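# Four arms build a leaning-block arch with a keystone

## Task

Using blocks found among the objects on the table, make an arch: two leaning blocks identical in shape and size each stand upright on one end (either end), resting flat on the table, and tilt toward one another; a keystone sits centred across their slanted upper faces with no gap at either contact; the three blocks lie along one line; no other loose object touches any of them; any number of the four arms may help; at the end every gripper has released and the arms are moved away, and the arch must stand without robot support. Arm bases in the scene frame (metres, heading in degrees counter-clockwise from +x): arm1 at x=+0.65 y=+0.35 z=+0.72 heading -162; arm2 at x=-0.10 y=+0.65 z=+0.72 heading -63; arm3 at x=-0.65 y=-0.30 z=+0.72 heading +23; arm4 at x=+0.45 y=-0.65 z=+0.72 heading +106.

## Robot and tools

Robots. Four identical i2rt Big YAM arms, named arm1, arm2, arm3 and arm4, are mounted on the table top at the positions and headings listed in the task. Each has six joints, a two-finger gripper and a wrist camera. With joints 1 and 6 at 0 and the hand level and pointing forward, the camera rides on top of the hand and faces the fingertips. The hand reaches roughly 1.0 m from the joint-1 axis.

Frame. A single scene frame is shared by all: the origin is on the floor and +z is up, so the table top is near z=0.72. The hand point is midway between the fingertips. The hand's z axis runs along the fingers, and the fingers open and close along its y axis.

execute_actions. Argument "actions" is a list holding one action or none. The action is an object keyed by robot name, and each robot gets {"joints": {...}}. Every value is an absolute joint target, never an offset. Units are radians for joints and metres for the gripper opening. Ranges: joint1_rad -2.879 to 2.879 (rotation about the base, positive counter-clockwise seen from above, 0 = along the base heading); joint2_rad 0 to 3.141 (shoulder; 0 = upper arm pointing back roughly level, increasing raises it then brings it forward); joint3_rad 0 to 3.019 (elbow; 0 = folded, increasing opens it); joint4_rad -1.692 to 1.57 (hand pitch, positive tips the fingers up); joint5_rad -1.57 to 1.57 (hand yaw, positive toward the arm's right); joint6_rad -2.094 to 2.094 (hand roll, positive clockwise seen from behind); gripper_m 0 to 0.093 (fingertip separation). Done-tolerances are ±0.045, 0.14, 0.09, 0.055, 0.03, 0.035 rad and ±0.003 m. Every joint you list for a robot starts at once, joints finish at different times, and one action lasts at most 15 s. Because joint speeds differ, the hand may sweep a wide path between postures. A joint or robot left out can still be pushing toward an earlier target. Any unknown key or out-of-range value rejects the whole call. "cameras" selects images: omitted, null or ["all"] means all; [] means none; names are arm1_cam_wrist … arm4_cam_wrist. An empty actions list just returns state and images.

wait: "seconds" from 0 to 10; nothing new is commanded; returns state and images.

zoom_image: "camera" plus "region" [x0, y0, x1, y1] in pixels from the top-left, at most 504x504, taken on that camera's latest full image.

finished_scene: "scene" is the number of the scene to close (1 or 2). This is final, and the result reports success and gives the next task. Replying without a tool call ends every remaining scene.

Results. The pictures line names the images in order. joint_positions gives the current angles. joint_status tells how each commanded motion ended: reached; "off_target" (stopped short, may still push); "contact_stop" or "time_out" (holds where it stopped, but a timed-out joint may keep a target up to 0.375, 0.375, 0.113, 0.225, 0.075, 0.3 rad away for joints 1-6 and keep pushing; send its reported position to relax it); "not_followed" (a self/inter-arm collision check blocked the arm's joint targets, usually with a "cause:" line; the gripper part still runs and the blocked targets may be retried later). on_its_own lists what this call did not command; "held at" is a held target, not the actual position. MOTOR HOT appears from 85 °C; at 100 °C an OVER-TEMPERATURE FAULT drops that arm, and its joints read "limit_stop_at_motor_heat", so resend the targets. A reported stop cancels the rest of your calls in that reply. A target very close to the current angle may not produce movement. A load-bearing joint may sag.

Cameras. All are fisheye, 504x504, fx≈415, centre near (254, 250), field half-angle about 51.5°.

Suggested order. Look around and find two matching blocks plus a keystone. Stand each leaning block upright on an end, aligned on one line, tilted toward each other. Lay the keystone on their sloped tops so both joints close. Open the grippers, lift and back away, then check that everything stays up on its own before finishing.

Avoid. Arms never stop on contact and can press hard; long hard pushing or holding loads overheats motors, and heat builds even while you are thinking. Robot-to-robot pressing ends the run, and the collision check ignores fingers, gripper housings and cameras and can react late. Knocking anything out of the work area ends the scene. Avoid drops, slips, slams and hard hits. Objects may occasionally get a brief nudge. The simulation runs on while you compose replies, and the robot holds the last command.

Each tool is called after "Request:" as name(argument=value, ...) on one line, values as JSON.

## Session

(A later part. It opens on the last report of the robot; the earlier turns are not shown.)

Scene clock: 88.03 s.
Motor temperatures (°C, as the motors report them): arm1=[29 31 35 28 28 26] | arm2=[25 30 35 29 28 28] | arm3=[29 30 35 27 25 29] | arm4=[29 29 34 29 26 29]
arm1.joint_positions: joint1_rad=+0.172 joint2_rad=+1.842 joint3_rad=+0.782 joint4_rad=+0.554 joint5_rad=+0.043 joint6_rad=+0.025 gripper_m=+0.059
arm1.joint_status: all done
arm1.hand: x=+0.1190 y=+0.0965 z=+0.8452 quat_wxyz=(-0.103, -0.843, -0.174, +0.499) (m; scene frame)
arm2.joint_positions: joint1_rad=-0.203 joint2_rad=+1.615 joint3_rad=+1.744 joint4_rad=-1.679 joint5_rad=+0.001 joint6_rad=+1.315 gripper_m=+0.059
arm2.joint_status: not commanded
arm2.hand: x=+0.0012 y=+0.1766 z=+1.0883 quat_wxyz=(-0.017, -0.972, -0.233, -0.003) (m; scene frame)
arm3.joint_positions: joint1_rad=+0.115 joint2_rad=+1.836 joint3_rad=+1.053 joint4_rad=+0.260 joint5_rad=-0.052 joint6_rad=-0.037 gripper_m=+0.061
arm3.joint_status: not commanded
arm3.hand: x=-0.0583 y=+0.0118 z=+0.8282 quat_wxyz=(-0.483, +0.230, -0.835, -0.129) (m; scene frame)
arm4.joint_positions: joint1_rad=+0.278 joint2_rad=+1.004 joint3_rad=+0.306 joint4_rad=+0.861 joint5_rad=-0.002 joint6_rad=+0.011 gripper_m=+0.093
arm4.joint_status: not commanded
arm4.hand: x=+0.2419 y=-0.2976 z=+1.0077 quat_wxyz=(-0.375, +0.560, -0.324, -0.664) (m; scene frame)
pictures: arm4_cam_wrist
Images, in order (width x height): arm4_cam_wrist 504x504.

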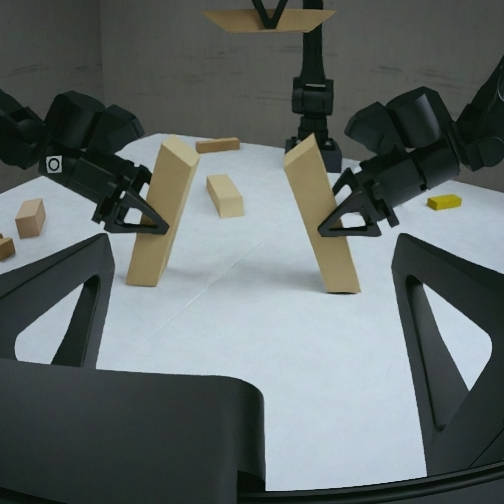

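Request:
execute_actions(actions=[{"arm1":{"joints":{"joint2_rad":1.84}},"arm2":{"joints":{"joint1_rad":-0.216,"joint2_rad":1.8,"joint3_rad":2.075,"joint4_rad":-1.68}}}], cameras=[])

Request:
execute_actions(actions=[{"arm2":{"joints":{"joint2_rad":1.975,"joint4_rad":-1.60}}}], cameras=["arm4_cam_wrist","arm2_cam_wrist"])

Request:
zoom_image(camera="arm4_cam_wrist", region=[110, 60, 410, 320])

Scene clock: 89.57 s.
Motor temperatures (°C, as the motors report them): arm1=[29 31 35 28 28 26] | arm2=[25 30 36 29 28 28] | arm3=[29 30 35 27 25 29] | arm4=[29 29 34 29 26 29]
arm1.joint_positions: joint1_rad=+0.172 joint2_rad=+1.847 joint3_rad=+0.782 joint4_rad=+0.554 joint5_rad=+0.043 joint6_rad=+0.025 gripper_m=+0.059
arm1.joint_status: all done
arm1.hand: x=+0.1195 y=+0.0968 z=+0.8424 quat_wxyz=(-0.102, -0.844, -0.175, +0.496) (m; scene frame)
arm2.joint_positions: joint1_rad=-0.209 joint2_rad=+1.817 joint3_rad=+2.015 joint4_rad=-1.679 joint5_rad=+0.001 joint6_rad=+1.315 gripper_m=+0.059
arm2.joint_status: all done
arm2.hand: x=+0.0161 y=+0.0919 z=+1.0918 quat_wxyz=(-0.052, -0.972, -0.230, -0.002) (m; scene frame)
arm3.joint_positions: joint1_rad=+0.115 joint2_rad=+1.836 joint3_rad=+1.053 joint4_rad=+0.260 joint5_rad=-0.052 joint6_rad=-0.037 gripper_m=+0.061
arm3.joint_status: not commanded
arm3.hand: x=-0.0583 y=+0.0118 z=+0.8282 quat_wxyz=(-0.483, +0.230, -0.835, -0.129) (m; scene frame)
arm4.joint_positions: joint1_rad=+0.278 joint2_rad=+1.004 joint3_rad=+0.306 joint4_rad=+0.861 joint5_rad=-0.002 joint6_rad=+0.011 gripper_m=+0.093
arm4.joint_status: not commanded
arm4.hand: x=+0.2419 y=-0.2976 z=+1.0077 quat_wxyz=(-0.375, +0.560, -0.324, -0.664) (m; scene frame)
pictures: none
No camera images: the call's "cameras" was empty. Leave "cameras" out to get every camera's image.

Scene clock: 90.80 s.
Motor temperatures (°C, as the motors report them): arm1=[29 31 35 28 28 26] | arm2=[25 30 36 29 28 28] | arm3=[29 30 35 27 25 29] | arm4=[29 29 34 29 26 29]
arm1.joint_positions: joint1_rad=+0.172 joint2_rad=+1.847 joint3_rad=+0.782 joint4_rad=+0.554 joint5_rad=+0.043 joint6_rad=+0.025 gripper_m=+0.059
arm1.joint_status: not commanded
arm1.hand: x=+0.1195 y=+0.0968 z=+0.8424 quat_wxyz=(-0.102, -0.844, -0.175, +0.496) (m; scene frame)
arm2.joint_positions: joint1_rad=-0.209 joint2_rad=+2.001 joint3_rad=+2.037 joint4_rad=-1.610 joint5_rad=+0.001 joint6_rad=+1.315 gripper_m=+0.059
arm2.joint_status: all done
arm2.hand: x=+0.0265 y=+0.0457 z=+0.9954 quat_wxyz=(-0.006, -0.973, -0.230, -0.003) (m; scene frame)
arm3.joint_positions: joint1_rad=+0.115 joint2_rad=+1.836 joint3_rad=+1.053 joint4_rad=+0.260 joint5_rad=-0.052 joint6_rad=-0.037 gripper_m=+0.061
arm3.joint_status: not commanded
arm3.hand: x=-0.0583 y=+0.0118 z=+0.8282 quat_wxyz=(-0.483, +0.230, -0.835, -0.129) (m; scene frame)
arm4.joint_positions: joint1_rad=+0.278 joint2_rad=+1.004 joint3_rad=+0.306 joint4_rad=+0.861 joint5_rad=-0.002 joint6_rad=+0.011 gripper_m=+0.093
arm4.joint_status: not commanded
arm4.hand: x=+0.2419 y=-0.2976 z=+1.0077 quat_wxyz=(-0.375, +0.560, -0.324, -0.664) (m; scene frame)
pictures: arm2_cam_wrist, arm4_cam_wrist
Images, in order (width x height): arm2_cam_wrist 504x504, arm4_cam_wrist 504x504.

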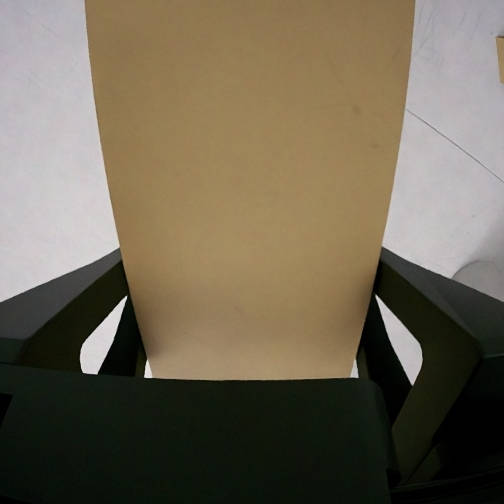

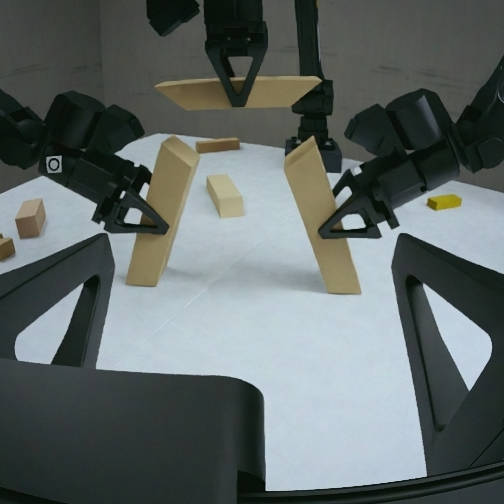

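Region (110, 60, 410, 320) of arm4_cam_wrist's 504x504 image, scaled by 1.680, with more detail than that image has; it fills the top 437 rows of this view, and the rest is white.

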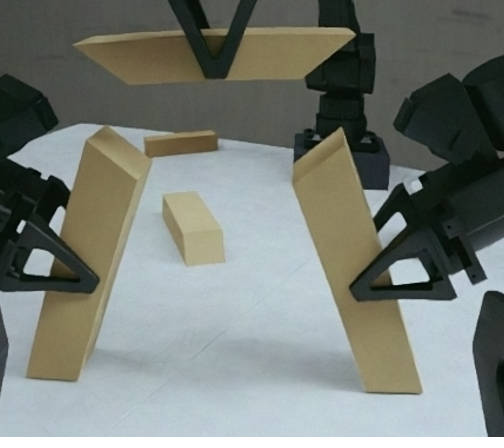

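Request:
execute_actions(actions=[])

Request:
zoom_image(camera="arm4_cam_wrist", region=[110,60,410,320])

Scene clock: 91.63 s.
Motor temperatures (°C, as the motors report them): arm1=[29 32 35 28 28 26] | arm2=[25 31 36 29 28 28] | arm3=[29 30 35 27 25 29] | arm4=[29 29 34 29 26 29]
arm1.joint_positions: joint1_rad=+0.172 joint2_rad=+1.847 joint3_rad=+0.782 joint4_rad=+0.554 joint5_rad=+0.043 joint6_rad=+0.025 gripper_m=+0.059
arm1.joint_status: not commanded
arm1.hand: x=+0.1195 y=+0.0968 z=+0.8424 quat_wxyz=(-0.102, -0.844, -0.175, +0.496) (m; scene frame)
arm2.joint_positions: joint1_rad=-0.209 joint2_rad=+2.001 joint3_rad=+2.037 joint4_rad=-1.610 joint5_rad=+0.001 joint6_rad=+1.315 gripper_m=+0.059
arm2.joint_status: all done
arm2.hand: x=+0.0265 y=+0.0457 z=+0.9954 quat_wxyz=(-0.006, -0.973, -0.230, -0.003) (m; scene frame)
arm3.joint_positions: joint1_rad=+0.115 joint2_rad=+1.836 joint3_rad=+1.053 joint4_rad=+0.260 joint5_rad=-0.052 joint6_rad=-0.037 gripper_m=+0.061
arm3.joint_status: not commanded
arm3.hand: x=-0.0583 y=+0.0118 z=+0.8282 quat_wxyz=(-0.483, +0.230, -0.835, -0.129) (m; scene frame)
arm4.joint_positions: joint1_rad=+0.278 joint2_rad=+1.004 joint3_rad=+0.306 joint4_rad=+0.861 joint5_rad=-0.002 joint6_rad=+0.011 gripper_m=+0.093
arm4.joint_status: not commanded
arm4.hand: x=+0.2419 y=-0.2976 z=+1.0077 quat_wxyz=(-0.375, +0.560, -0.324, -0.664) (m; scene frame)
pictures: arm1_cam_wrist, arm2_cam_wrist, arm3_cam_wrist, arm4_cam_wrist
Images, in order (width x height): arm1_cam_wrist 504x504, arm2_cam_wrist 504x504, arm3_cam_wrist 504x504, arm4_cam_wrist 504x504.

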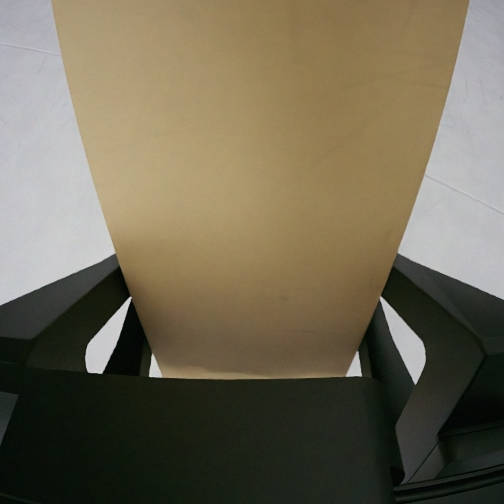

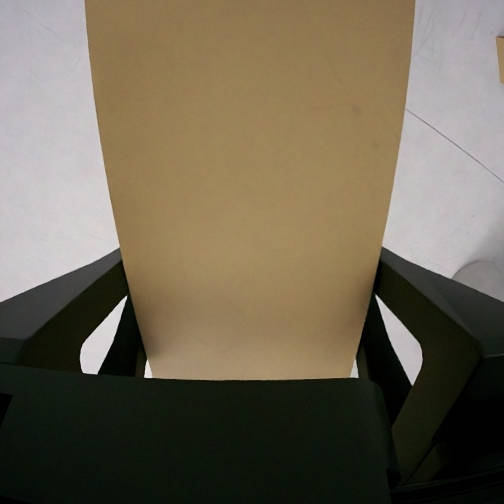

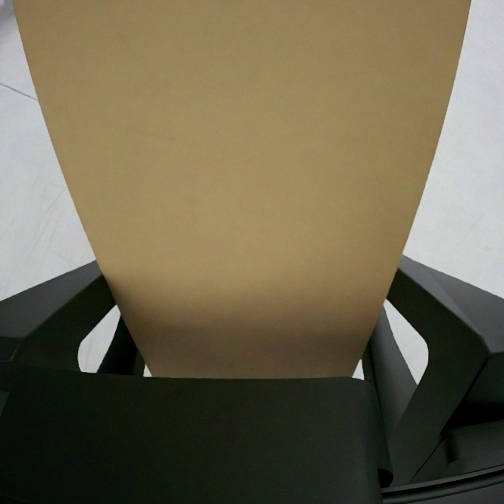

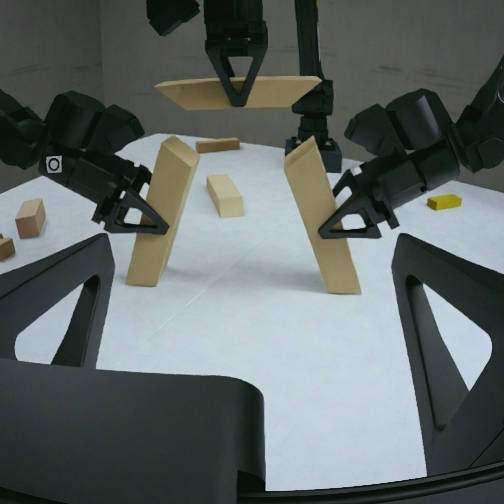

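Region (110, 60, 410, 320) of arm4_cam_wrist's 504x504 image, scaled by 1.680, with more detail than that image has; it fills the top 437 rows of this view, and the rest is white.

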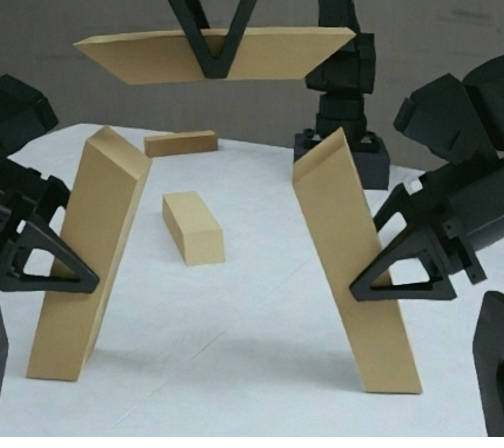

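Request:
execute_actions(actions=[{"arm2":{"joints":{"joint3_rad":1.95,"joint4_rad":-1.475}}}], cameras=["arm4_cam_wrist"])

Request:
zoom_image(camera="arm4_cam_wrist", region=[110,60,410,320])

Scene clock: 92.87 s.
Motor temperatures (°C, as the motors report them): arm1=[29 32 35 28 28 26] | arm2=[25 31 36 29 28 28] | arm3=[29 30 35 27 25 29] | arm4=[29 29 33 29 26 29]
arm1.joint_positions: joint1_rad=+0.172 joint2_rad=+1.847 joint3_rad=+0.782 joint4_rad=+0.554 joint5_rad=+0.043 joint6_rad=+0.025 gripper_m=+0.059
arm1.joint_status: not commanded
arm1.hand: x=+0.1195 y=+0.0968 z=+0.8424 quat_wxyz=(-0.102, -0.844, -0.175, +0.496) (m; scene frame)
arm2.joint_positions: joint1_rad=-0.209 joint2_rad=+1.991 joint3_rad=+1.942 joint4_rad=-1.489 joint5_rad=+0.001 joint6_rad=+1.315 gripper_m=+0.059
arm2.joint_status: all done
arm2.hand: x=+0.0280 y=+0.0399 z=+0.9654 quat_wxyz=(-0.024, -0.973, -0.230, -0.002) (m; scene frame)
arm3.joint_positions: joint1_rad=+0.115 joint2_rad=+1.836 joint3_rad=+1.053 joint4_rad=+0.260 joint5_rad=-0.052 joint6_rad=-0.037 gripper_m=+0.061
arm3.joint_status: not commanded
arm3.hand: x=-0.0583 y=+0.0118 z=+0.8282 quat_wxyz=(-0.483, +0.230, -0.835, -0.129) (m; scene frame)
arm4.joint_positions: joint1_rad=+0.278 joint2_rad=+1.004 joint3_rad=+0.306 joint4_rad=+0.861 joint5_rad=-0.002 joint6_rad=+0.011 gripper_m=+0.093
arm4.joint_status: not commanded
arm4.hand: x=+0.2419 y=-0.2976 z=+1.0077 quat_wxyz=(-0.375, +0.560, -0.324, -0.664) (m; scene frame)
pictures: arm4_cam_wrist
Images, in order (width x height): arm4_cam_wrist 504x504.

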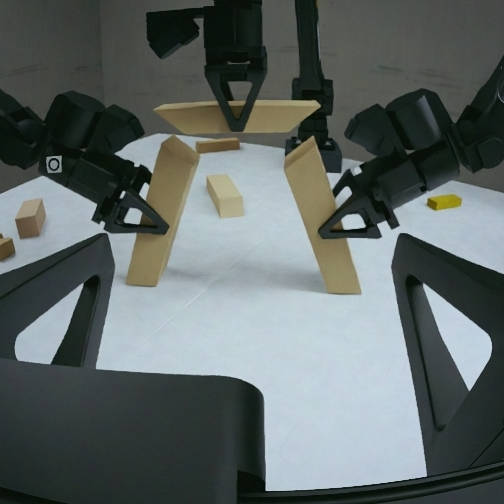

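Region (110, 60, 410, 320) of arm4_cam_wrist's 504x504 image, scaled by 1.680, with more detail than that image has; it fills the top 437 rows of this view, and the rest is white.

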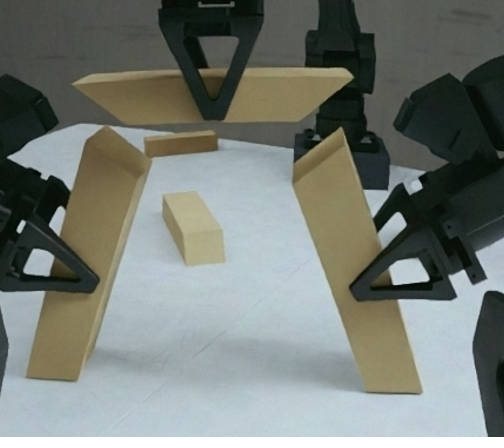

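Request:
zoom_image(camera="arm4_cam_wrist", region=[140,90,240,190])

Request:
zoom_image(camera="arm4_cam_wrist", region=[250,90,350,190])

Region (140, 90, 240, 190) of arm4_cam_wrist's 504x504 image, scaled by 5.040, with more detail than that image has.

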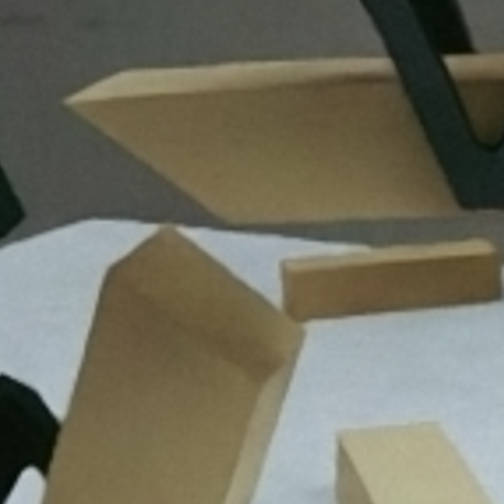

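Region (250, 90, 350, 190) of arm4_cam_wrist's 504x504 image, scaled by 5.040, with more detail than that image has.

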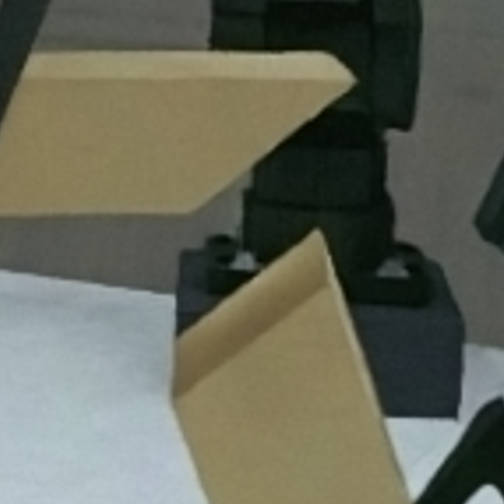

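Request:
execute_actions(actions=[{"arm2":{"joints":{"joint2_rad":1.95,"joint3_rad":1.88,"joint4_rad":-1.45}}}], cameras=["arm4_cam_wrist"])

Request:
zoom_image(camera="arm4_cam_wrist", region=[140,80,350,200])

Scene clock: 94.53 s.
Motor temperatures (°C, as the motors report them): arm1=[29 32 35 28 28 26] | arm2=[25 31 36 29 28 28] | arm3=[29 30 36 27 25 29] | arm4=[29 29 33 29 26 29]
arm1.joint_positions: joint1_rad=+0.172 joint2_rad=+1.847 joint3_rad=+0.782 joint4_rad=+0.554 joint5_rad=+0.043 joint6_rad=+0.025 gripper_m=+0.059
arm1.joint_status: not commanded
arm1.hand: x=+0.1195 y=+0.0968 z=+0.8424 quat_wxyz=(-0.102, -0.844, -0.175, +0.496) (m; scene frame)
arm2.joint_positions: joint1_rad=-0.209 joint2_rad=+1.975 joint3_rad=+1.875 joint4_rad=-1.463 joint5_rad=+0.001 joint6_rad=+1.315 gripper_m=+0.059
arm2.joint_status: all done
arm2.hand: x=+0.0255 y=+0.0520 z=+0.9492 quat_wxyz=(-0.011, -0.973, -0.230, -0.003) (m; scene frame)
arm3.joint_positions: joint1_rad=+0.115 joint2_rad=+1.836 joint3_rad=+1.053 joint4_rad=+0.260 joint5_rad=-0.052 joint6_rad=-0.037 gripper_m=+0.061
arm3.joint_status: not commanded
arm3.hand: x=-0.0583 y=+0.0118 z=+0.8282 quat_wxyz=(-0.483, +0.230, -0.835, -0.129) (m; scene frame)
arm4.joint_positions: joint1_rad=+0.278 joint2_rad=+1.004 joint3_rad=+0.306 joint4_rad=+0.861 joint5_rad=-0.002 joint6_rad=+0.011 gripper_m=+0.093
arm4.joint_status: not commanded
arm4.hand: x=+0.2419 y=-0.2976 z=+1.0077 quat_wxyz=(-0.375, +0.560, -0.324, -0.664) (m; scene frame)
pictures: arm4_cam_wrist
Images, in order (width x height): arm4_cam_wrist 504x504.

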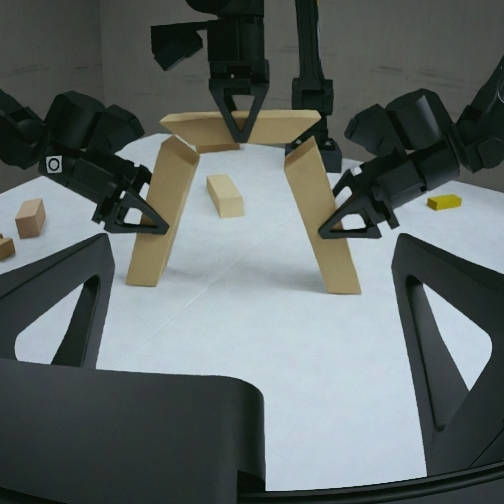

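Region (140, 80, 350, 200) of arm4_cam_wrist's 504x504 image, scaled by 2.400, with more detail than that image has; it fills the top 288 rows of this view, and the rest is white.

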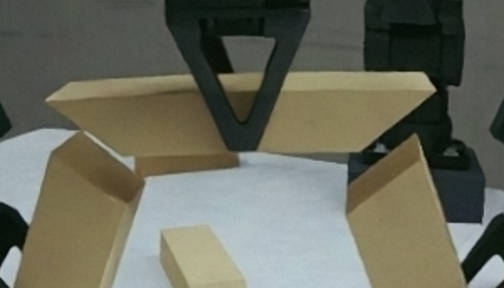

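Request:
execute_actions(actions=[{"arm2":{"joints":{"joint3_rad":1.835,"joint4_rad":-1.415}}}], cameras=["arm4_cam_wrist"])

Request:
zoom_image(camera="arm4_cam_wrist", region=[140,80,350,200])

Scene clock: 95.47 s.
Motor temperatures (°C, as the motors report them): arm1=[29 32 35 28 28 26] | arm2=[25 31 36 29 28 28] | arm3=[29 30 36 27 25 29] | arm4=[29 29 33 29 26 29]
arm1.joint_positions: joint1_rad=+0.172 joint2_rad=+1.847 joint3_rad=+0.782 joint4_rad=+0.554 joint5_rad=+0.043 joint6_rad=+0.025 gripper_m=+0.059
arm1.joint_status: not commanded
arm1.hand: x=+0.1195 y=+0.0968 z=+0.8424 quat_wxyz=(-0.102, -0.844, -0.175, +0.496) (m; scene frame)
arm2.joint_positions: joint1_rad=-0.209 joint2_rad=+1.972 joint3_rad=+1.830 joint4_rad=-1.428 joint5_rad=+0.001 joint6_rad=+1.315 gripper_m=+0.059
arm2.joint_status: all done
arm2.hand: x=+0.0247 y=+0.0563 z=+0.9337 quat_wxyz=(-0.008, -0.973, -0.230, -0.003) (m; scene frame)
arm3.joint_positions: joint1_rad=+0.115 joint2_rad=+1.836 joint3_rad=+1.053 joint4_rad=+0.260 joint5_rad=-0.052 joint6_rad=-0.037 gripper_m=+0.061
arm3.joint_status: not commanded
arm3.hand: x=-0.0583 y=+0.0118 z=+0.8282 quat_wxyz=(-0.483, +0.230, -0.835, -0.129) (m; scene frame)
arm4.joint_positions: joint1_rad=+0.278 joint2_rad=+1.004 joint3_rad=+0.306 joint4_rad=+0.861 joint5_rad=-0.002 joint6_rad=+0.011 gripper_m=+0.093
arm4.joint_status: not commanded
arm4.hand: x=+0.2419 y=-0.2976 z=+1.0077 quat_wxyz=(-0.375, +0.560, -0.324, -0.664) (m; scene frame)
pictures: arm4_cam_wrist
Images, in order (width x height): arm4_cam_wrist 504x504.

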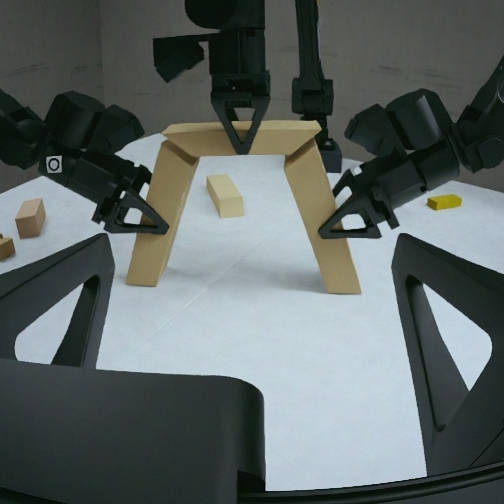

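Region (140, 80, 350, 200) of arm4_cam_wrist's 504x504 image, scaled by 2.400, with more detail than that image has; it fills the top 288 rows of this view, and the rest is white.

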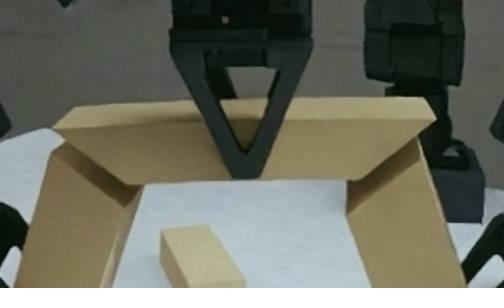

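Request:
execute_actions(actions=[{"arm2":{"joints":{"joint3_rad":1.805,"joint4_rad":-1.385}}}], cameras=["arm4_cam_wrist"])

Request:
zoom_image(camera="arm4_cam_wrist", region=[140,80,350,200])

Scene clock: 96.23 s.
Motor temperatures (°C, as the motors report them): arm1=[29 32 35 28 28 26] | arm2=[25 31 35 29 28 28] | arm3=[29 30 36 27 25 29] | arm4=[29 29 33 29 26 29]
arm1.joint_positions: joint1_rad=+0.172 joint2_rad=+1.847 joint3_rad=+0.782 joint4_rad=+0.554 joint5_rad=+0.043 joint6_rad=+0.025 gripper_m=+0.059
arm1.joint_status: not commanded
arm1.hand: x=+0.1195 y=+0.0968 z=+0.8424 quat_wxyz=(-0.102, -0.844, -0.175, +0.496) (m; scene frame)
arm2.joint_positions: joint1_rad=-0.209 joint2_rad=+1.972 joint3_rad=+1.801 joint4_rad=-1.398 joint5_rad=+0.001 joint6_rad=+1.315 gripper_m=+0.059
arm2.joint_status: all done
arm2.hand: x=+0.0245 y=+0.0577 z=+0.9232 quat_wxyz=(-0.008, -0.973, -0.230, -0.003) (m; scene frame)
arm3.joint_positions: joint1_rad=+0.115 joint2_rad=+1.836 joint3_rad=+1.053 joint4_rad=+0.260 joint5_rad=-0.052 joint6_rad=-0.037 gripper_m=+0.061
arm3.joint_status: not commanded
arm3.hand: x=-0.0583 y=+0.0118 z=+0.8282 quat_wxyz=(-0.483, +0.230, -0.835, -0.129) (m; scene frame)
arm4.joint_positions: joint1_rad=+0.278 joint2_rad=+1.004 joint3_rad=+0.306 joint4_rad=+0.861 joint5_rad=-0.002 joint6_rad=+0.011 gripper_m=+0.093
arm4.joint_status: not commanded
arm4.hand: x=+0.2419 y=-0.2976 z=+1.0077 quat_wxyz=(-0.375, +0.560, -0.324, -0.664) (m; scene frame)
pictures: arm4_cam_wrist
Images, in order (width x height): arm4_cam_wrist 504x504.

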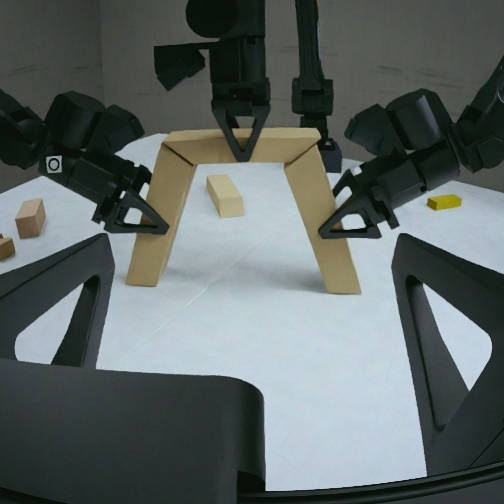

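Region (140, 80, 350, 200) of arm4_cam_wrist's 504x504 image, scaled by 2.400, with more detail than that image has; it fills the top 288 rows of this view, and the rest is white.

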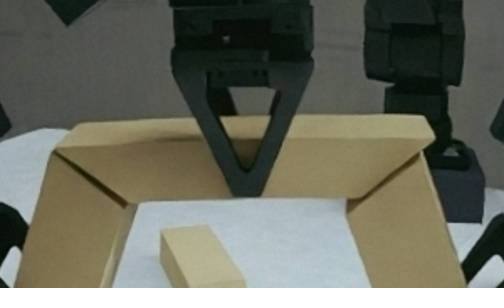

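Request:
execute_actions(actions=[{"arm2":{"joints":{"gripper_m":0.093}}}], cameras=["arm4_cam_wrist"])

Request:
zoom_image(camera="arm4_cam_wrist", region=[140,100,240,200])

Request:
zoom_image(camera="arm4_cam_wrist", region=[250,100,350,200])

Scene clock: 97.03 s.
Motor temperatures (°C, as the motors report them): arm1=[29 32 35 28 28 26] | arm2=[25 31 35 29 28 28] | arm3=[29 30 36 27 25 29] | arm4=[29 29 33 29 26 29]
arm1.joint_positions: joint1_rad=+0.173 joint2_rad=+1.850 joint3_rad=+0.782 joint4_rad=+0.554 joint5_rad=+0.043 joint6_rad=+0.025 gripper_m=+0.059
arm1.joint_status: not commanded
arm1.hand: x=+0.1198 y=+0.0967 z=+0.8407 quat_wxyz=(-0.102, -0.845, -0.175, +0.495) (m; scene frame)
arm2.joint_positions: joint1_rad=-0.209 joint2_rad=+1.968 joint3_rad=+1.801 joint4_rad=-1.398 joint5_rad=+0.001 joint6_rad=+1.315 gripper_m=+0.093
arm2.joint_status: all done
arm2.hand: x=+0.0244 y=+0.0578 z=+0.9254 quat_wxyz=(-0.010, -0.973, -0.230, -0.003) (m; scene frame)
arm3.joint_positions: joint1_rad=+0.115 joint2_rad=+1.836 joint3_rad=+1.053 joint4_rad=+0.260 joint5_rad=-0.053 joint6_rad=-0.039 gripper_m=+0.061
arm3.joint_status: not commanded
arm3.hand: x=-0.0584 y=+0.0119 z=+0.8282 quat_wxyz=(-0.483, +0.231, -0.834, -0.129) (m; scene frame)
arm4.joint_positions: joint1_rad=+0.278 joint2_rad=+1.004 joint3_rad=+0.306 joint4_rad=+0.861 joint5_rad=-0.002 joint6_rad=+0.011 gripper_m=+0.093
arm4.joint_status: not commanded
arm4.hand: x=+0.2419 y=-0.2976 z=+1.0077 quat_wxyz=(-0.375, +0.560, -0.324, -0.664) (m; scene frame)
pictures: arm4_cam_wrist
Images, in order (width x height): arm4_cam_wrist 504x504.

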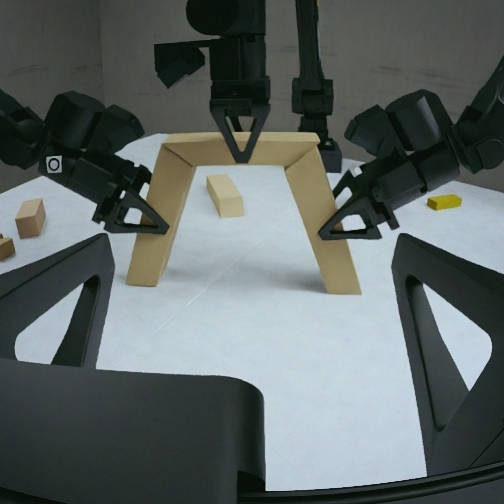

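Region (140, 100, 240, 200) of arm4_cam_wrist's 504x504 image, scaled by 5.040, with more detail than that image has.

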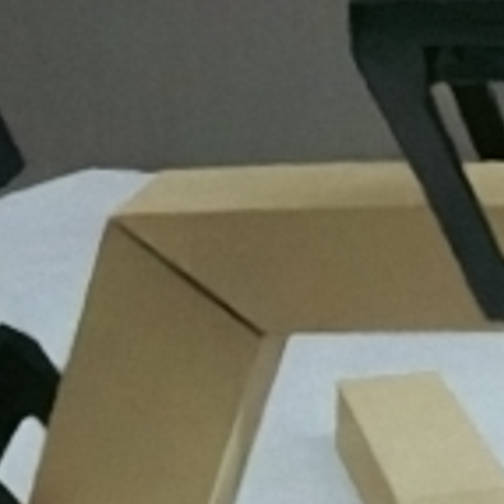

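Region (250, 100, 350, 200) of arm4_cam_wrist's 504x504 image, scaled by 5.040, with more detail than that image has.

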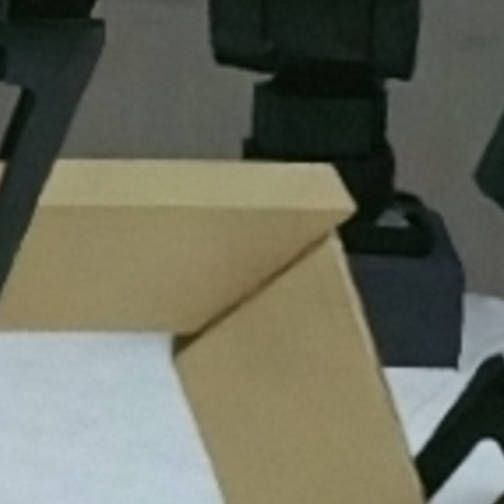

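Request:
execute_actions(actions=[{"arm2":{"joints":{"joint3_rad":2.05,"joint4_rad":-1.6}},"arm1":{"joints":{"gripper_m":0.07}}}], cameras=["arm4_cam_wrist"])

Request:
zoom_image(camera="arm4_cam_wrist", region=[110,60,410,320])

Scene clock: 98.30 s.
Motor temperatures (°C, as the motors report them): arm1=[29 32 35 28 28 26] | arm2=[25 32 36 29 28 28] | arm3=[29 30 36 27 25 29] | arm4=[29 29 33 29 26 29]
arm1.joint_positions: joint1_rad=+0.173 joint2_rad=+1.850 joint3_rad=+0.792 joint4_rad=+0.577 joint5_rad=+0.043 joint6_rad=+0.025 gripper_m=+0.070
arm1.joint_status: all done
arm1.hand: x=+0.1135 y=+0.0935 z=+0.8496 quat_wxyz=(-0.106, -0.837, -0.173, +0.509) (m; scene frame)
arm2.joint_positions: joint1_rad=-0.209 joint2_rad=+1.943 joint3_rad=+2.011 joint4_rad=-1.589 joint5_rad=+0.001 joint6_rad=+1.315 gripper_m=+0.093
arm2.joint_status: all done
arm2.hand: x=+0.0250 y=+0.0522 z=+1.0199 quat_wxyz=(-0.032, -0.973, -0.230, -0.002) (m; scene frame)
arm3.joint_positions: joint1_rad=+0.115 joint2_rad=+1.836 joint3_rad=+1.053 joint4_rad=+0.260 joint5_rad=-0.054 joint6_rad=-0.039 gripper_m=+0.061
arm3.joint_status: not commanded
arm3.hand: x=-0.0584 y=+0.0119 z=+0.8282 quat_wxyz=(-0.483, +0.231, -0.834, -0.130) (m; scene frame)
arm4.joint_positions: joint1_rad=+0.278 joint2_rad=+1.004 joint3_rad=+0.306 joint4_rad=+0.861 joint5_rad=-0.002 joint6_rad=+0.011 gripper_m=+0.093
arm4.joint_status: not commanded
arm4.hand: x=+0.2419 y=-0.2976 z=+1.0077 quat_wxyz=(-0.375, +0.560, -0.324, -0.664) (m; scene frame)
pictures: arm4_cam_wrist
Images, in order (width x height): arm4_cam_wrist 504x504.

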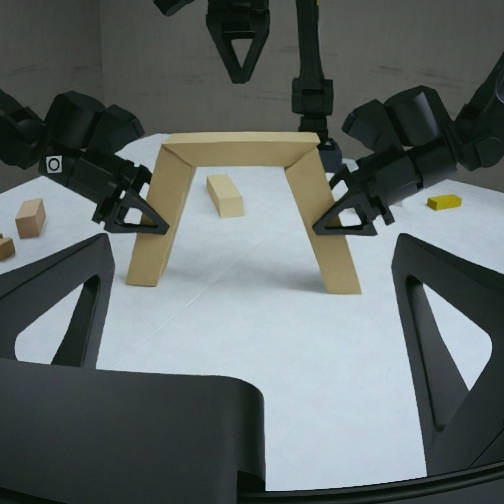

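Region (110, 60, 410, 320) of arm4_cam_wrist's 504x504 image, scaled by 1.680, with more detail than that image has; it fills the top 437 rows of this view, and the rest is white.

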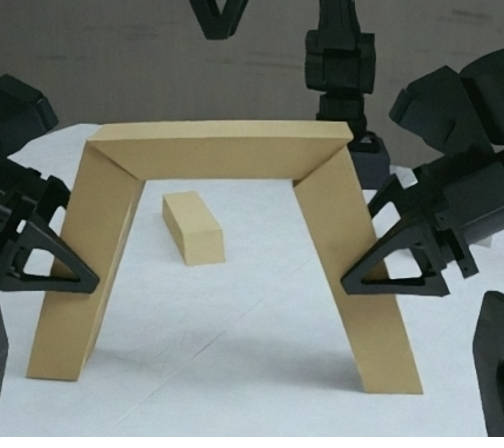

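Request:
execute_actions(actions=[{"arm2":{"joints":{"joint2_rad":1.2,"joint3_rad":1.6}},"arm1":{"joints":{"gripper_m":0.093}},"arm3":{"joints":{"gripper_m":0.093}}}], cameras=["arm4_cam_wrist"])

Request:
zoom_image(camera="arm4_cam_wrist", region=[110,60,410,320])

Scene clock: 100.33 s.
Motor temperatures (°C, as the motors report them): arm1=[29 32 35 28 28 26] | arm2=[25 31 35 29 28 28] | arm3=[29 30 36 27 25 29] | arm4=[29 29 33 29 26 29]
arm1.joint_positions: joint1_rad=+0.173 joint2_rad=+1.850 joint3_rad=+0.792 joint4_rad=+0.577 joint5_rad=+0.043 joint6_rad=+0.025 gripper_m=+0.093
arm1.joint_status: all done
arm1.hand: x=+0.1135 y=+0.0935 z=+0.8496 quat_wxyz=(-0.106, -0.837, -0.173, +0.509) (m; scene frame)
arm2.joint_positions: joint1_rad=-0.209 joint2_rad=+1.201 joint3_rad=+1.602 joint4_rad=-1.592 joint5_rad=+0.001 joint6_rad=+1.315 gripper_m=+0.093
arm2.joint_status: all done
arm2.hand: x=-0.0234 y=+0.2748 z=+1.2069 quat_wxyz=(-0.196, -0.954, -0.225, +0.002) (m; scene frame)
arm3.joint_positions: joint1_rad=+0.115 joint2_rad=+1.833 joint3_rad=+1.075 joint4_rad=+0.281 joint5_rad=-0.054 joint6_rad=-0.039 gripper_m=+0.093
arm3.joint_status: all done
arm3.hand: x=-0.0487 y=+0.0169 z=+0.8458 quat_wxyz=(-0.503, +0.229, -0.823, -0.134) (m; scene frame)
arm4.joint_positions: joint1_rad=+0.278 joint2_rad=+1.004 joint3_rad=+0.306 joint4_rad=+0.861 joint5_rad=-0.002 joint6_rad=+0.011 gripper_m=+0.093
arm4.joint_status: not commanded
arm4.hand: x=+0.2419 y=-0.2976 z=+1.0077 quat_wxyz=(-0.375, +0.560, -0.324, -0.664) (m; scene frame)
pictures: arm4_cam_wrist
Images, in order (width x height): arm4_cam_wrist 504x504.

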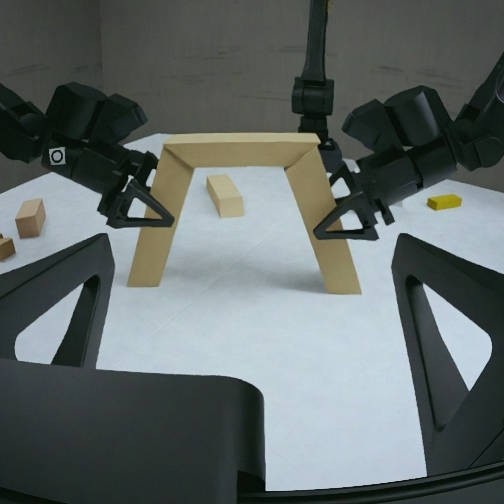

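Region (110, 60, 410, 320) of arm4_cam_wrist's 504x504 image, scaled by 1.680, with more detail than that image has; it fills the top 437 rows of this view, and the rest is white.

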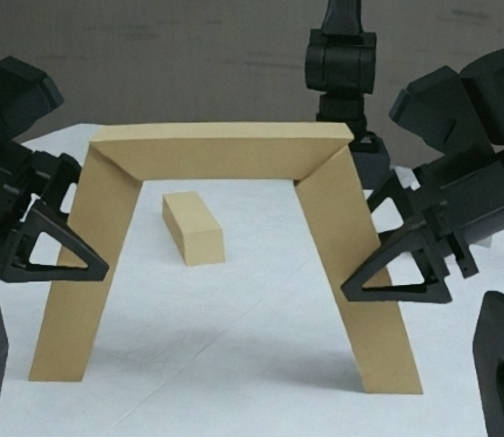

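Request:
execute_actions(actions=[{"arm1":{"joints":{"joint2_rad":1.6,"joint3_rad":0.55,"joint4_rad":0.4}},"arm3":{"joints":{"joint2_rad":1.62,"joint3_rad":0.8,"joint4_rad":0.15}}}], cameras=["arm4_cam_wrist"])

Scene clock: 101.57 s.
Motor temperatures (°C, as the motors report them): arm1=[29 32 35 28 28 26] | arm2=[25 31 35 29 28 28] | arm3=[29 30 36 27 25 29] | arm4=[29 29 33 29 26 29]
arm1.joint_positions: joint1_rad=+0.173 joint2_rad=+1.611 joint3_rad=+0.549 joint4_rad=+0.410 joint5_rad=+0.043 joint6_rad=+0.025 gripper_m=+0.093
arm1.joint_status: all done
arm1.hand: x=+0.2123 y=+0.1422 z=+0.8439 quat_wxyz=(-0.087, -0.876, -0.183, +0.437) (m; scene frame)
arm2.joint_positions: joint1_rad=-0.209 joint2_rad=+1.201 joint3_rad=+1.602 joint4_rad=-1.592 joint5_rad=+0.001 joint6_rad=+1.315 gripper_m=+0.093
arm2.joint_status: not commanded
arm2.hand: x=-0.0234 y=+0.2748 z=+1.2069 quat_wxyz=(-0.196, -0.954, -0.225, +0.002) (m; scene frame)
arm3.joint_positions: joint1_rad=+0.115 joint2_rad=+1.624 joint3_rad=+0.790 joint4_rad=+0.151 joint5_rad=-0.054 joint6_rad=-0.039 gripper_m=+0.093
arm3.joint_status: all done
arm3.hand: x=-0.1594 y=-0.0395 z=+0.8097 quat_wxyz=(-0.414, +0.239, -0.871, -0.115) (m; scene frame)
arm4.joint_positions: joint1_rad=+0.278 joint2_rad=+1.004 joint3_rad=+0.306 joint4_rad=+0.861 joint5_rad=-0.002 joint6_rad=+0.011 gripper_m=+0.093
arm4.joint_status: not commanded
arm4.hand: x=+0.2419 y=-0.2976 z=+1.0077 quat_wxyz=(-0.375, +0.560, -0.324, -0.664) (m; scene frame)
pictures: arm4_cam_wrist
Images, in order (width x height): arm4_cam_wrist 504x504.

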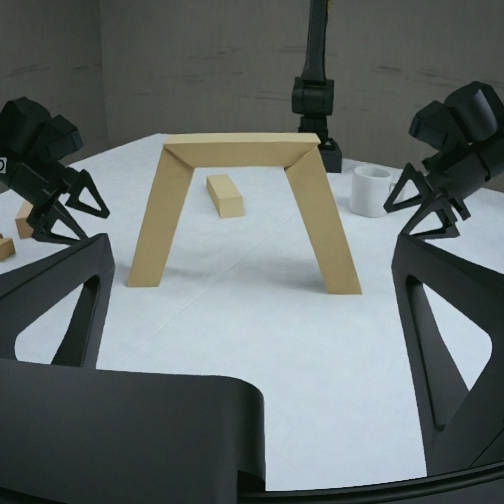

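Request:
execute_actions(actions=[{"arm1":{"joints":{"joint2_rad":1.0,"joint3_rad":0.4}},"arm3":{"joints":{"joint2_rad":1.0,"joint3_rad":0.5}},"arm2":{"joints":{"joint2_rad":0.8,"joint3_rad":1.0}}}])

Request:
zoom_image(camera="arm4_cam_wrist", region=[140,110,350,200])

Scene clock: 103.03 s.
Motor temperatures (°C, as the motors report them): arm1=[29 32 35 28 28 26] | arm2=[25 31 35 29 28 28] | arm3=[29 30 35 27 25 29] | arm4=[29 29 33 29 26 29]
arm1.joint_positions: joint1_rad=+0.173 joint2_rad=+1.005 joint3_rad=+0.391 joint4_rad=+0.402 joint5_rad=+0.043 joint6_rad=+0.025 gripper_m=+0.093
arm1.joint_status: all done
arm1.hand: x=+0.2649 y=+0.1677 z=+1.0347 quat_wxyz=(-0.134, -0.761, -0.154, +0.615) (m; scene frame)
arm2.joint_positions: joint1_rad=-0.209 joint2_rad=+0.802 joint3_rad=+0.998 joint4_rad=-1.596 joint5_rad=+0.001 joint6_rad=+1.315 gripper_m=+0.093
arm2.joint_status: all done
arm2.hand: x=-0.0567 y=+0.4366 z=+1.0574 quat_wxyz=(-0.092, -0.969, -0.229, -0.001) (m; scene frame)
arm3.joint_positions: joint1_rad=+0.115 joint2_rad=+0.998 joint3_rad=+0.496 joint4_rad=+0.149 joint5_rad=-0.054 joint6_rad=-0.039 gripper_m=+0.093
arm3.joint_status: all done
arm3.hand: x=-0.2646 y=-0.0929 z=+0.9592 quat_wxyz=(-0.553, +0.222, -0.790, -0.144) (m; scene frame)
arm4.joint_positions: joint1_rad=+0.278 joint2_rad=+1.004 joint3_rad=+0.306 joint4_rad=+0.861 joint5_rad=-0.002 joint6_rad=+0.011 gripper_m=+0.093
arm4.joint_status: not commanded
arm4.hand: x=+0.2419 y=-0.2976 z=+1.0077 quat_wxyz=(-0.375, +0.560, -0.324, -0.664) (m; scene frame)
pictures: arm1_cam_wrist, arm2_cam_wrist, arm3_cam_wrist, arm4_cam_wrist
Images, in order (width x height): arm1_cam_wrist 504x504, arm2_cam_wrist 504x504, arm3_cam_wrist 504x504, arm4_cam_wrist 504x504.

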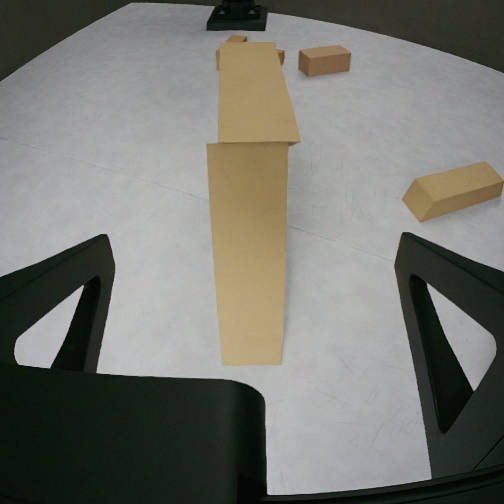

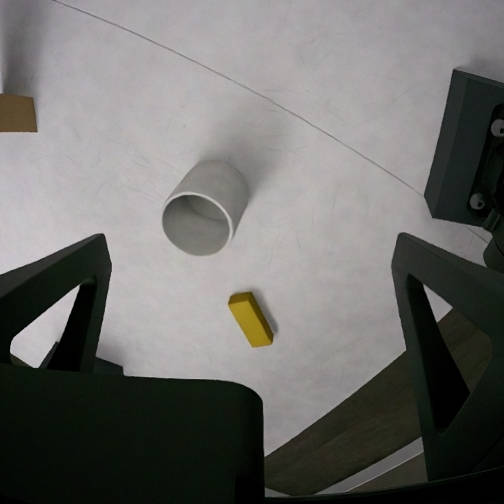

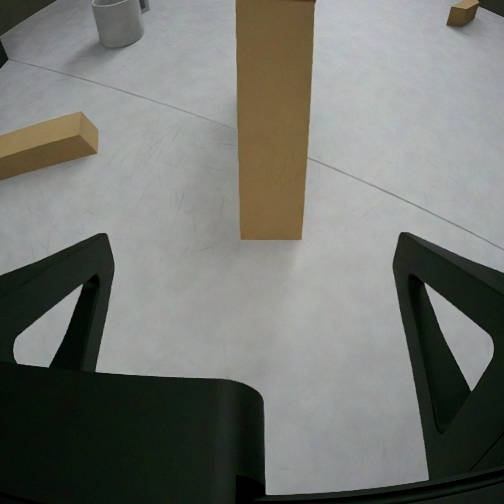

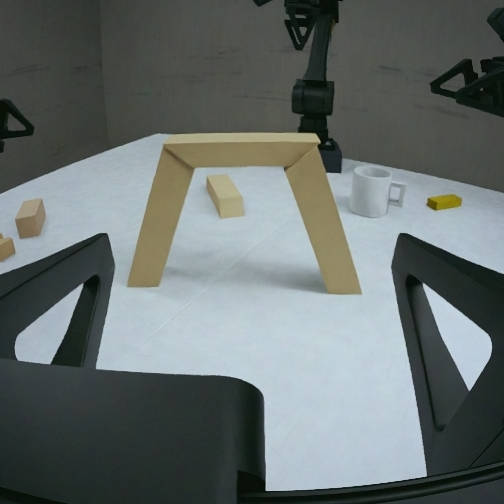

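Region (140, 110, 350, 200) of arm4_cam_wrist's 504x504 image, scaled by 2.400, with more detail than that image has; it fills the top 216 rows of this view, and the rest is white.

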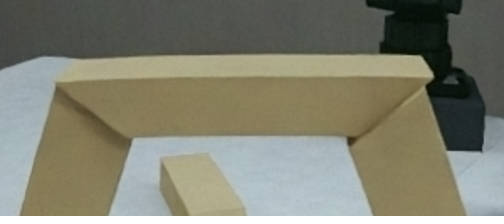

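Request:
execute_actions(actions=[{"arm3":{"joints":{"joint2_rad":0.8,"joint3_rad":0.6,"joint4_rad":0.3}}}], cameras=["arm3_cam_wrist","arm1_cam_wrist"])

Request:
zoom_image(camera="arm1_cam_wrist", region=[180,20,340,180])

Scene clock: 104.40 s.
Motor temperatures (°C, as the motors report them): arm1=[29 31 35 28 28 26] | arm2=[25 31 35 29 28 28] | arm3=[29 30 35 27 25 29] | arm4=[29 29 33 29 26 29]
arm1.joint_positions: joint1_rad=+0.173 joint2_rad=+1.005 joint3_rad=+0.391 joint4_rad=+0.402 joint5_rad=+0.043 joint6_rad=+0.025 gripper_m=+0.093
arm1.joint_status: not commanded
arm1.hand: x=+0.2649 y=+0.1677 z=+1.0347 quat_wxyz=(-0.134, -0.761, -0.154, +0.615) (m; scene frame)
arm2.joint_positions: joint1_rad=-0.209 joint2_rad=+0.802 joint3_rad=+0.998 joint4_rad=-1.596 joint5_rad=+0.001 joint6_rad=+1.315 gripper_m=+0.093
arm2.joint_status: not commanded
arm2.hand: x=-0.0567 y=+0.4366 z=+1.0574 quat_wxyz=(-0.092, -0.969, -0.229, -0.001) (m; scene frame)
arm3.joint_positions: joint1_rad=+0.115 joint2_rad=+0.797 joint3_rad=+0.562 joint4_rad=+0.291 joint5_rad=-0.054 joint6_rad=-0.039 gripper_m=+0.093
arm3.joint_status: all done
arm3.hand: x=-0.2792 y=-0.1003 z=+1.1162 quat_wxyz=(-0.705, +0.192, -0.660, -0.173) (m; scene frame)
arm4.joint_positions: joint1_rad=+0.278 joint2_rad=+1.004 joint3_rad=+0.306 joint4_rad=+0.861 joint5_rad=-0.002 joint6_rad=+0.011 gripper_m=+0.093
arm4.joint_status: not commanded
arm4.hand: x=+0.2419 y=-0.2976 z=+1.0077 quat_wxyz=(-0.375, +0.560, -0.324, -0.664) (m; scene frame)
pictures: arm1_cam_wrist, arm3_cam_wrist
Images, in order (width x height): arm1_cam_wrist 504x504, arm3_cam_wrist 504x504.

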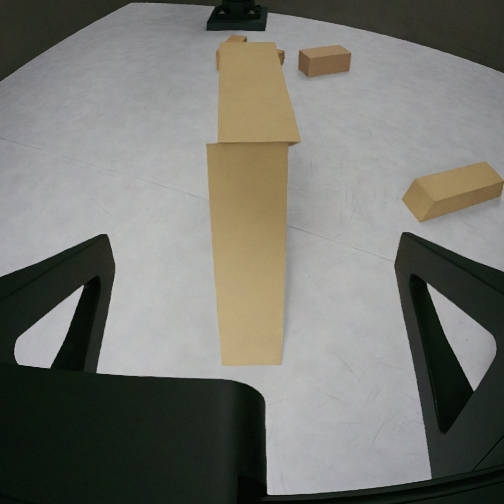

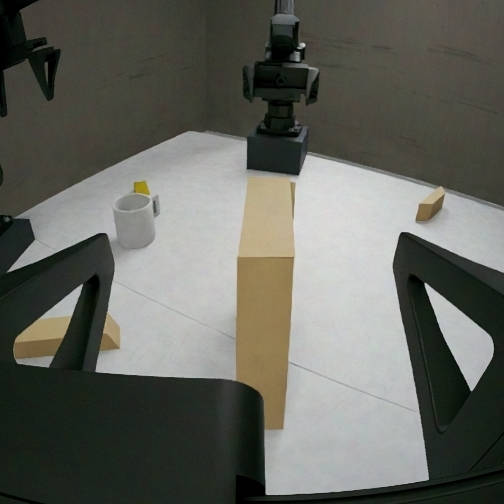

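Region (180, 20, 340, 180) of arm1_cam_wrist's 504x504 image, scaled by 3.150, with more detail than that image has.

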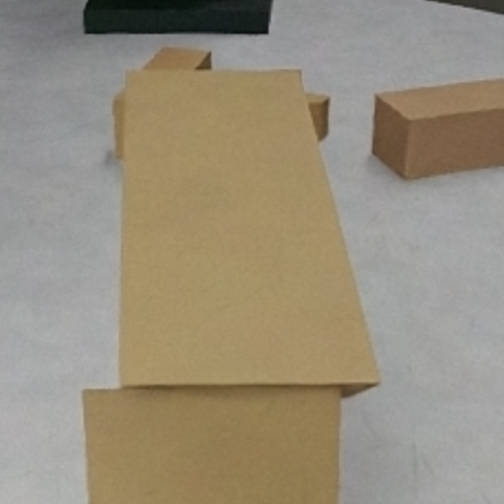

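Request:
execute_actions(actions=[{"arm1":{"joints":{"joint2_rad":1.43,"joint3_rad":0.85,"joint4_rad":0.05}},"arm3":{"joints":{"joint3_rad":0.4}}}], cameras=["arm4_cam_wrist","arm1_cam_wrist"])

Scene clock: 106.17 s.
Motor temperatures (°C, as the motors report them): arm1=[29 31 35 28 28 26] | arm2=[25 31 35 29 28 28] | arm3=[29 30 35 27 25 29] | arm4=[29 29 33 29 26 29]
arm1.joint_positions: joint1_rad=+0.173 joint2_rad=+1.423 joint3_rad=+0.800 joint4_rad=+0.062 joint5_rad=+0.043 joint6_rad=+0.025 gripper_m=+0.093
arm1.joint_status: all done
arm1.hand: x=+0.1546 y=+0.1135 z=+0.9820 quat_wxyz=(-0.097, -0.856, -0.178, +0.476) (m; scene frame)
arm2.joint_positions: joint1_rad=-0.209 joint2_rad=+0.802 joint3_rad=+0.998 joint4_rad=-1.596 joint5_rad=+0.001 joint6_rad=+1.315 gripper_m=+0.093
arm2.joint_status: not commanded
arm2.hand: x=-0.0567 y=+0.4366 z=+1.0574 quat_wxyz=(-0.092, -0.969, -0.229, -0.001) (m; scene frame)
arm3.joint_positions: joint1_rad=+0.115 joint2_rad=+0.801 joint3_rad=+0.384 joint4_rad=+0.292 joint5_rad=-0.054 joint6_rad=-0.039 gripper_m=+0.093
arm3.joint_status: all done
arm3.hand: x=-0.2993 y=-0.1106 z=+1.0069 quat_wxyz=(-0.642, +0.206, -0.721, -0.161) (m; scene frame)
arm4.joint_positions: joint1_rad=+0.278 joint2_rad=+1.004 joint3_rad=+0.306 joint4_rad=+0.861 joint5_rad=-0.002 joint6_rad=+0.011 gripper_m=+0.093
arm4.joint_status: not commanded
arm4.hand: x=+0.2419 y=-0.2976 z=+1.0077 quat_wxyz=(-0.375, +0.560, -0.324, -0.664) (m; scene frame)
pictures: arm1_cam_wrist, arm4_cam_wrist
Images, in order (width x height): arm1_cam_wrist 504x504, arm4_cam_wrist 504x504.

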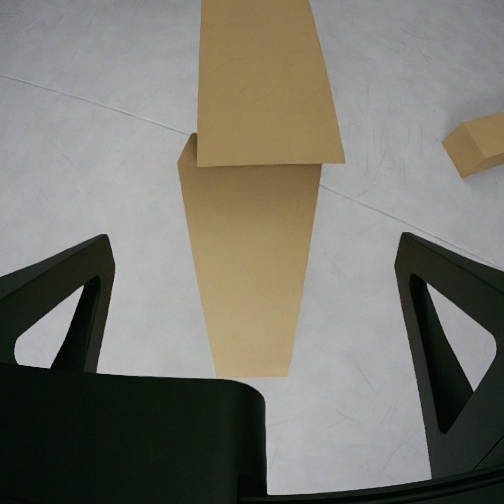

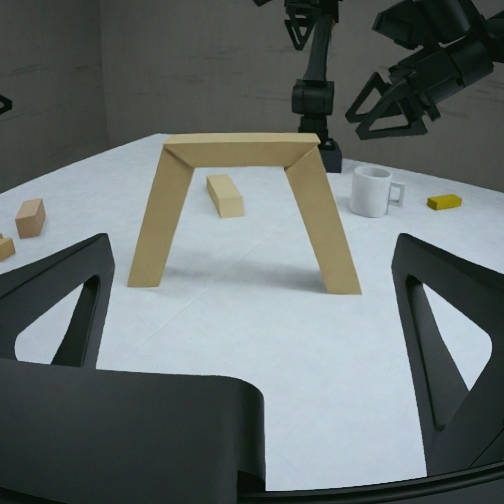

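Request:
execute_actions(actions=[{"arm1":{"joints":{"joint2_rad":1.69,"joint3_rad":0.995,"joint4_rad":0.13}}}], cameras=["arm4_cam_wrist","arm1_cam_wrist"])

Scene clock: 107.50 s.
Motor temperatures (°C, as the motors report them): arm1=[29 31 35 28 28 26] | arm2=[25 31 35 29 28 28] | arm3=[29 30 35 27 25 29] | arm4=[29 29 33 29 26 29]
arm1.joint_positions: joint1_rad=+0.173 joint2_rad=+1.698 joint3_rad=+0.967 joint4_rad=+0.115 joint5_rad=+0.043 joint6_rad=+0.025 gripper_m=+0.093
arm1.joint_status: all done
arm1.hand: x=+0.0906 y=+0.0821 z=+0.9215 quat_wxyz=(-0.091, -0.868, -0.181, +0.453) (m; scene frame)
arm2.joint_positions: joint1_rad=-0.209 joint2_rad=+0.802 joint3_rad=+0.998 joint4_rad=-1.596 joint5_rad=+0.001 joint6_rad=+1.315 gripper_m=+0.093
arm2.joint_status: not commanded
arm2.hand: x=-0.0567 y=+0.4366 z=+1.0574 quat_wxyz=(-0.092, -0.969, -0.229, -0.001) (m; scene frame)
arm3.joint_positions: joint1_rad=+0.115 joint2_rad=+0.801 joint3_rad=+0.384 joint4_rad=+0.292 joint5_rad=-0.054 joint6_rad=-0.039 gripper_m=+0.093
arm3.joint_status: not commanded
arm3.hand: x=-0.2993 y=-0.1106 z=+1.0069 quat_wxyz=(-0.642, +0.206, -0.721, -0.161) (m; scene frame)
arm4.joint_positions: joint1_rad=+0.278 joint2_rad=+1.004 joint3_rad=+0.306 joint4_rad=+0.861 joint5_rad=-0.002 joint6_rad=+0.011 gripper_m=+0.093
arm4.joint_status: not commanded
arm4.hand: x=+0.2419 y=-0.2976 z=+1.0077 quat_wxyz=(-0.375, +0.560, -0.324, -0.664) (m; scene frame)
pictures: arm1_cam_wrist, arm4_cam_wrist
Images, in order (width x height): arm1_cam_wrist 504x504, arm4_cam_wrist 504x504.

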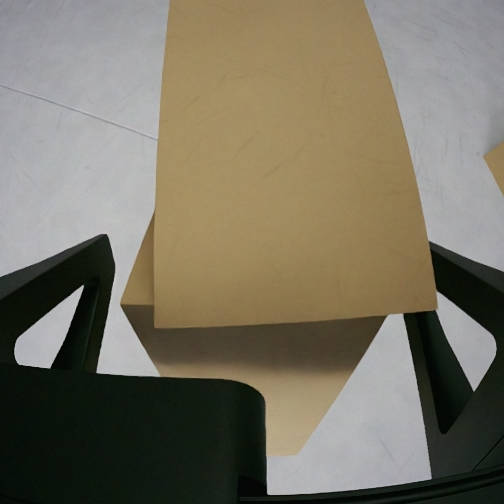

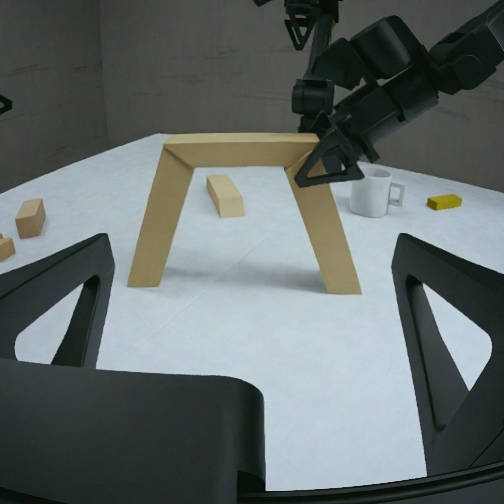

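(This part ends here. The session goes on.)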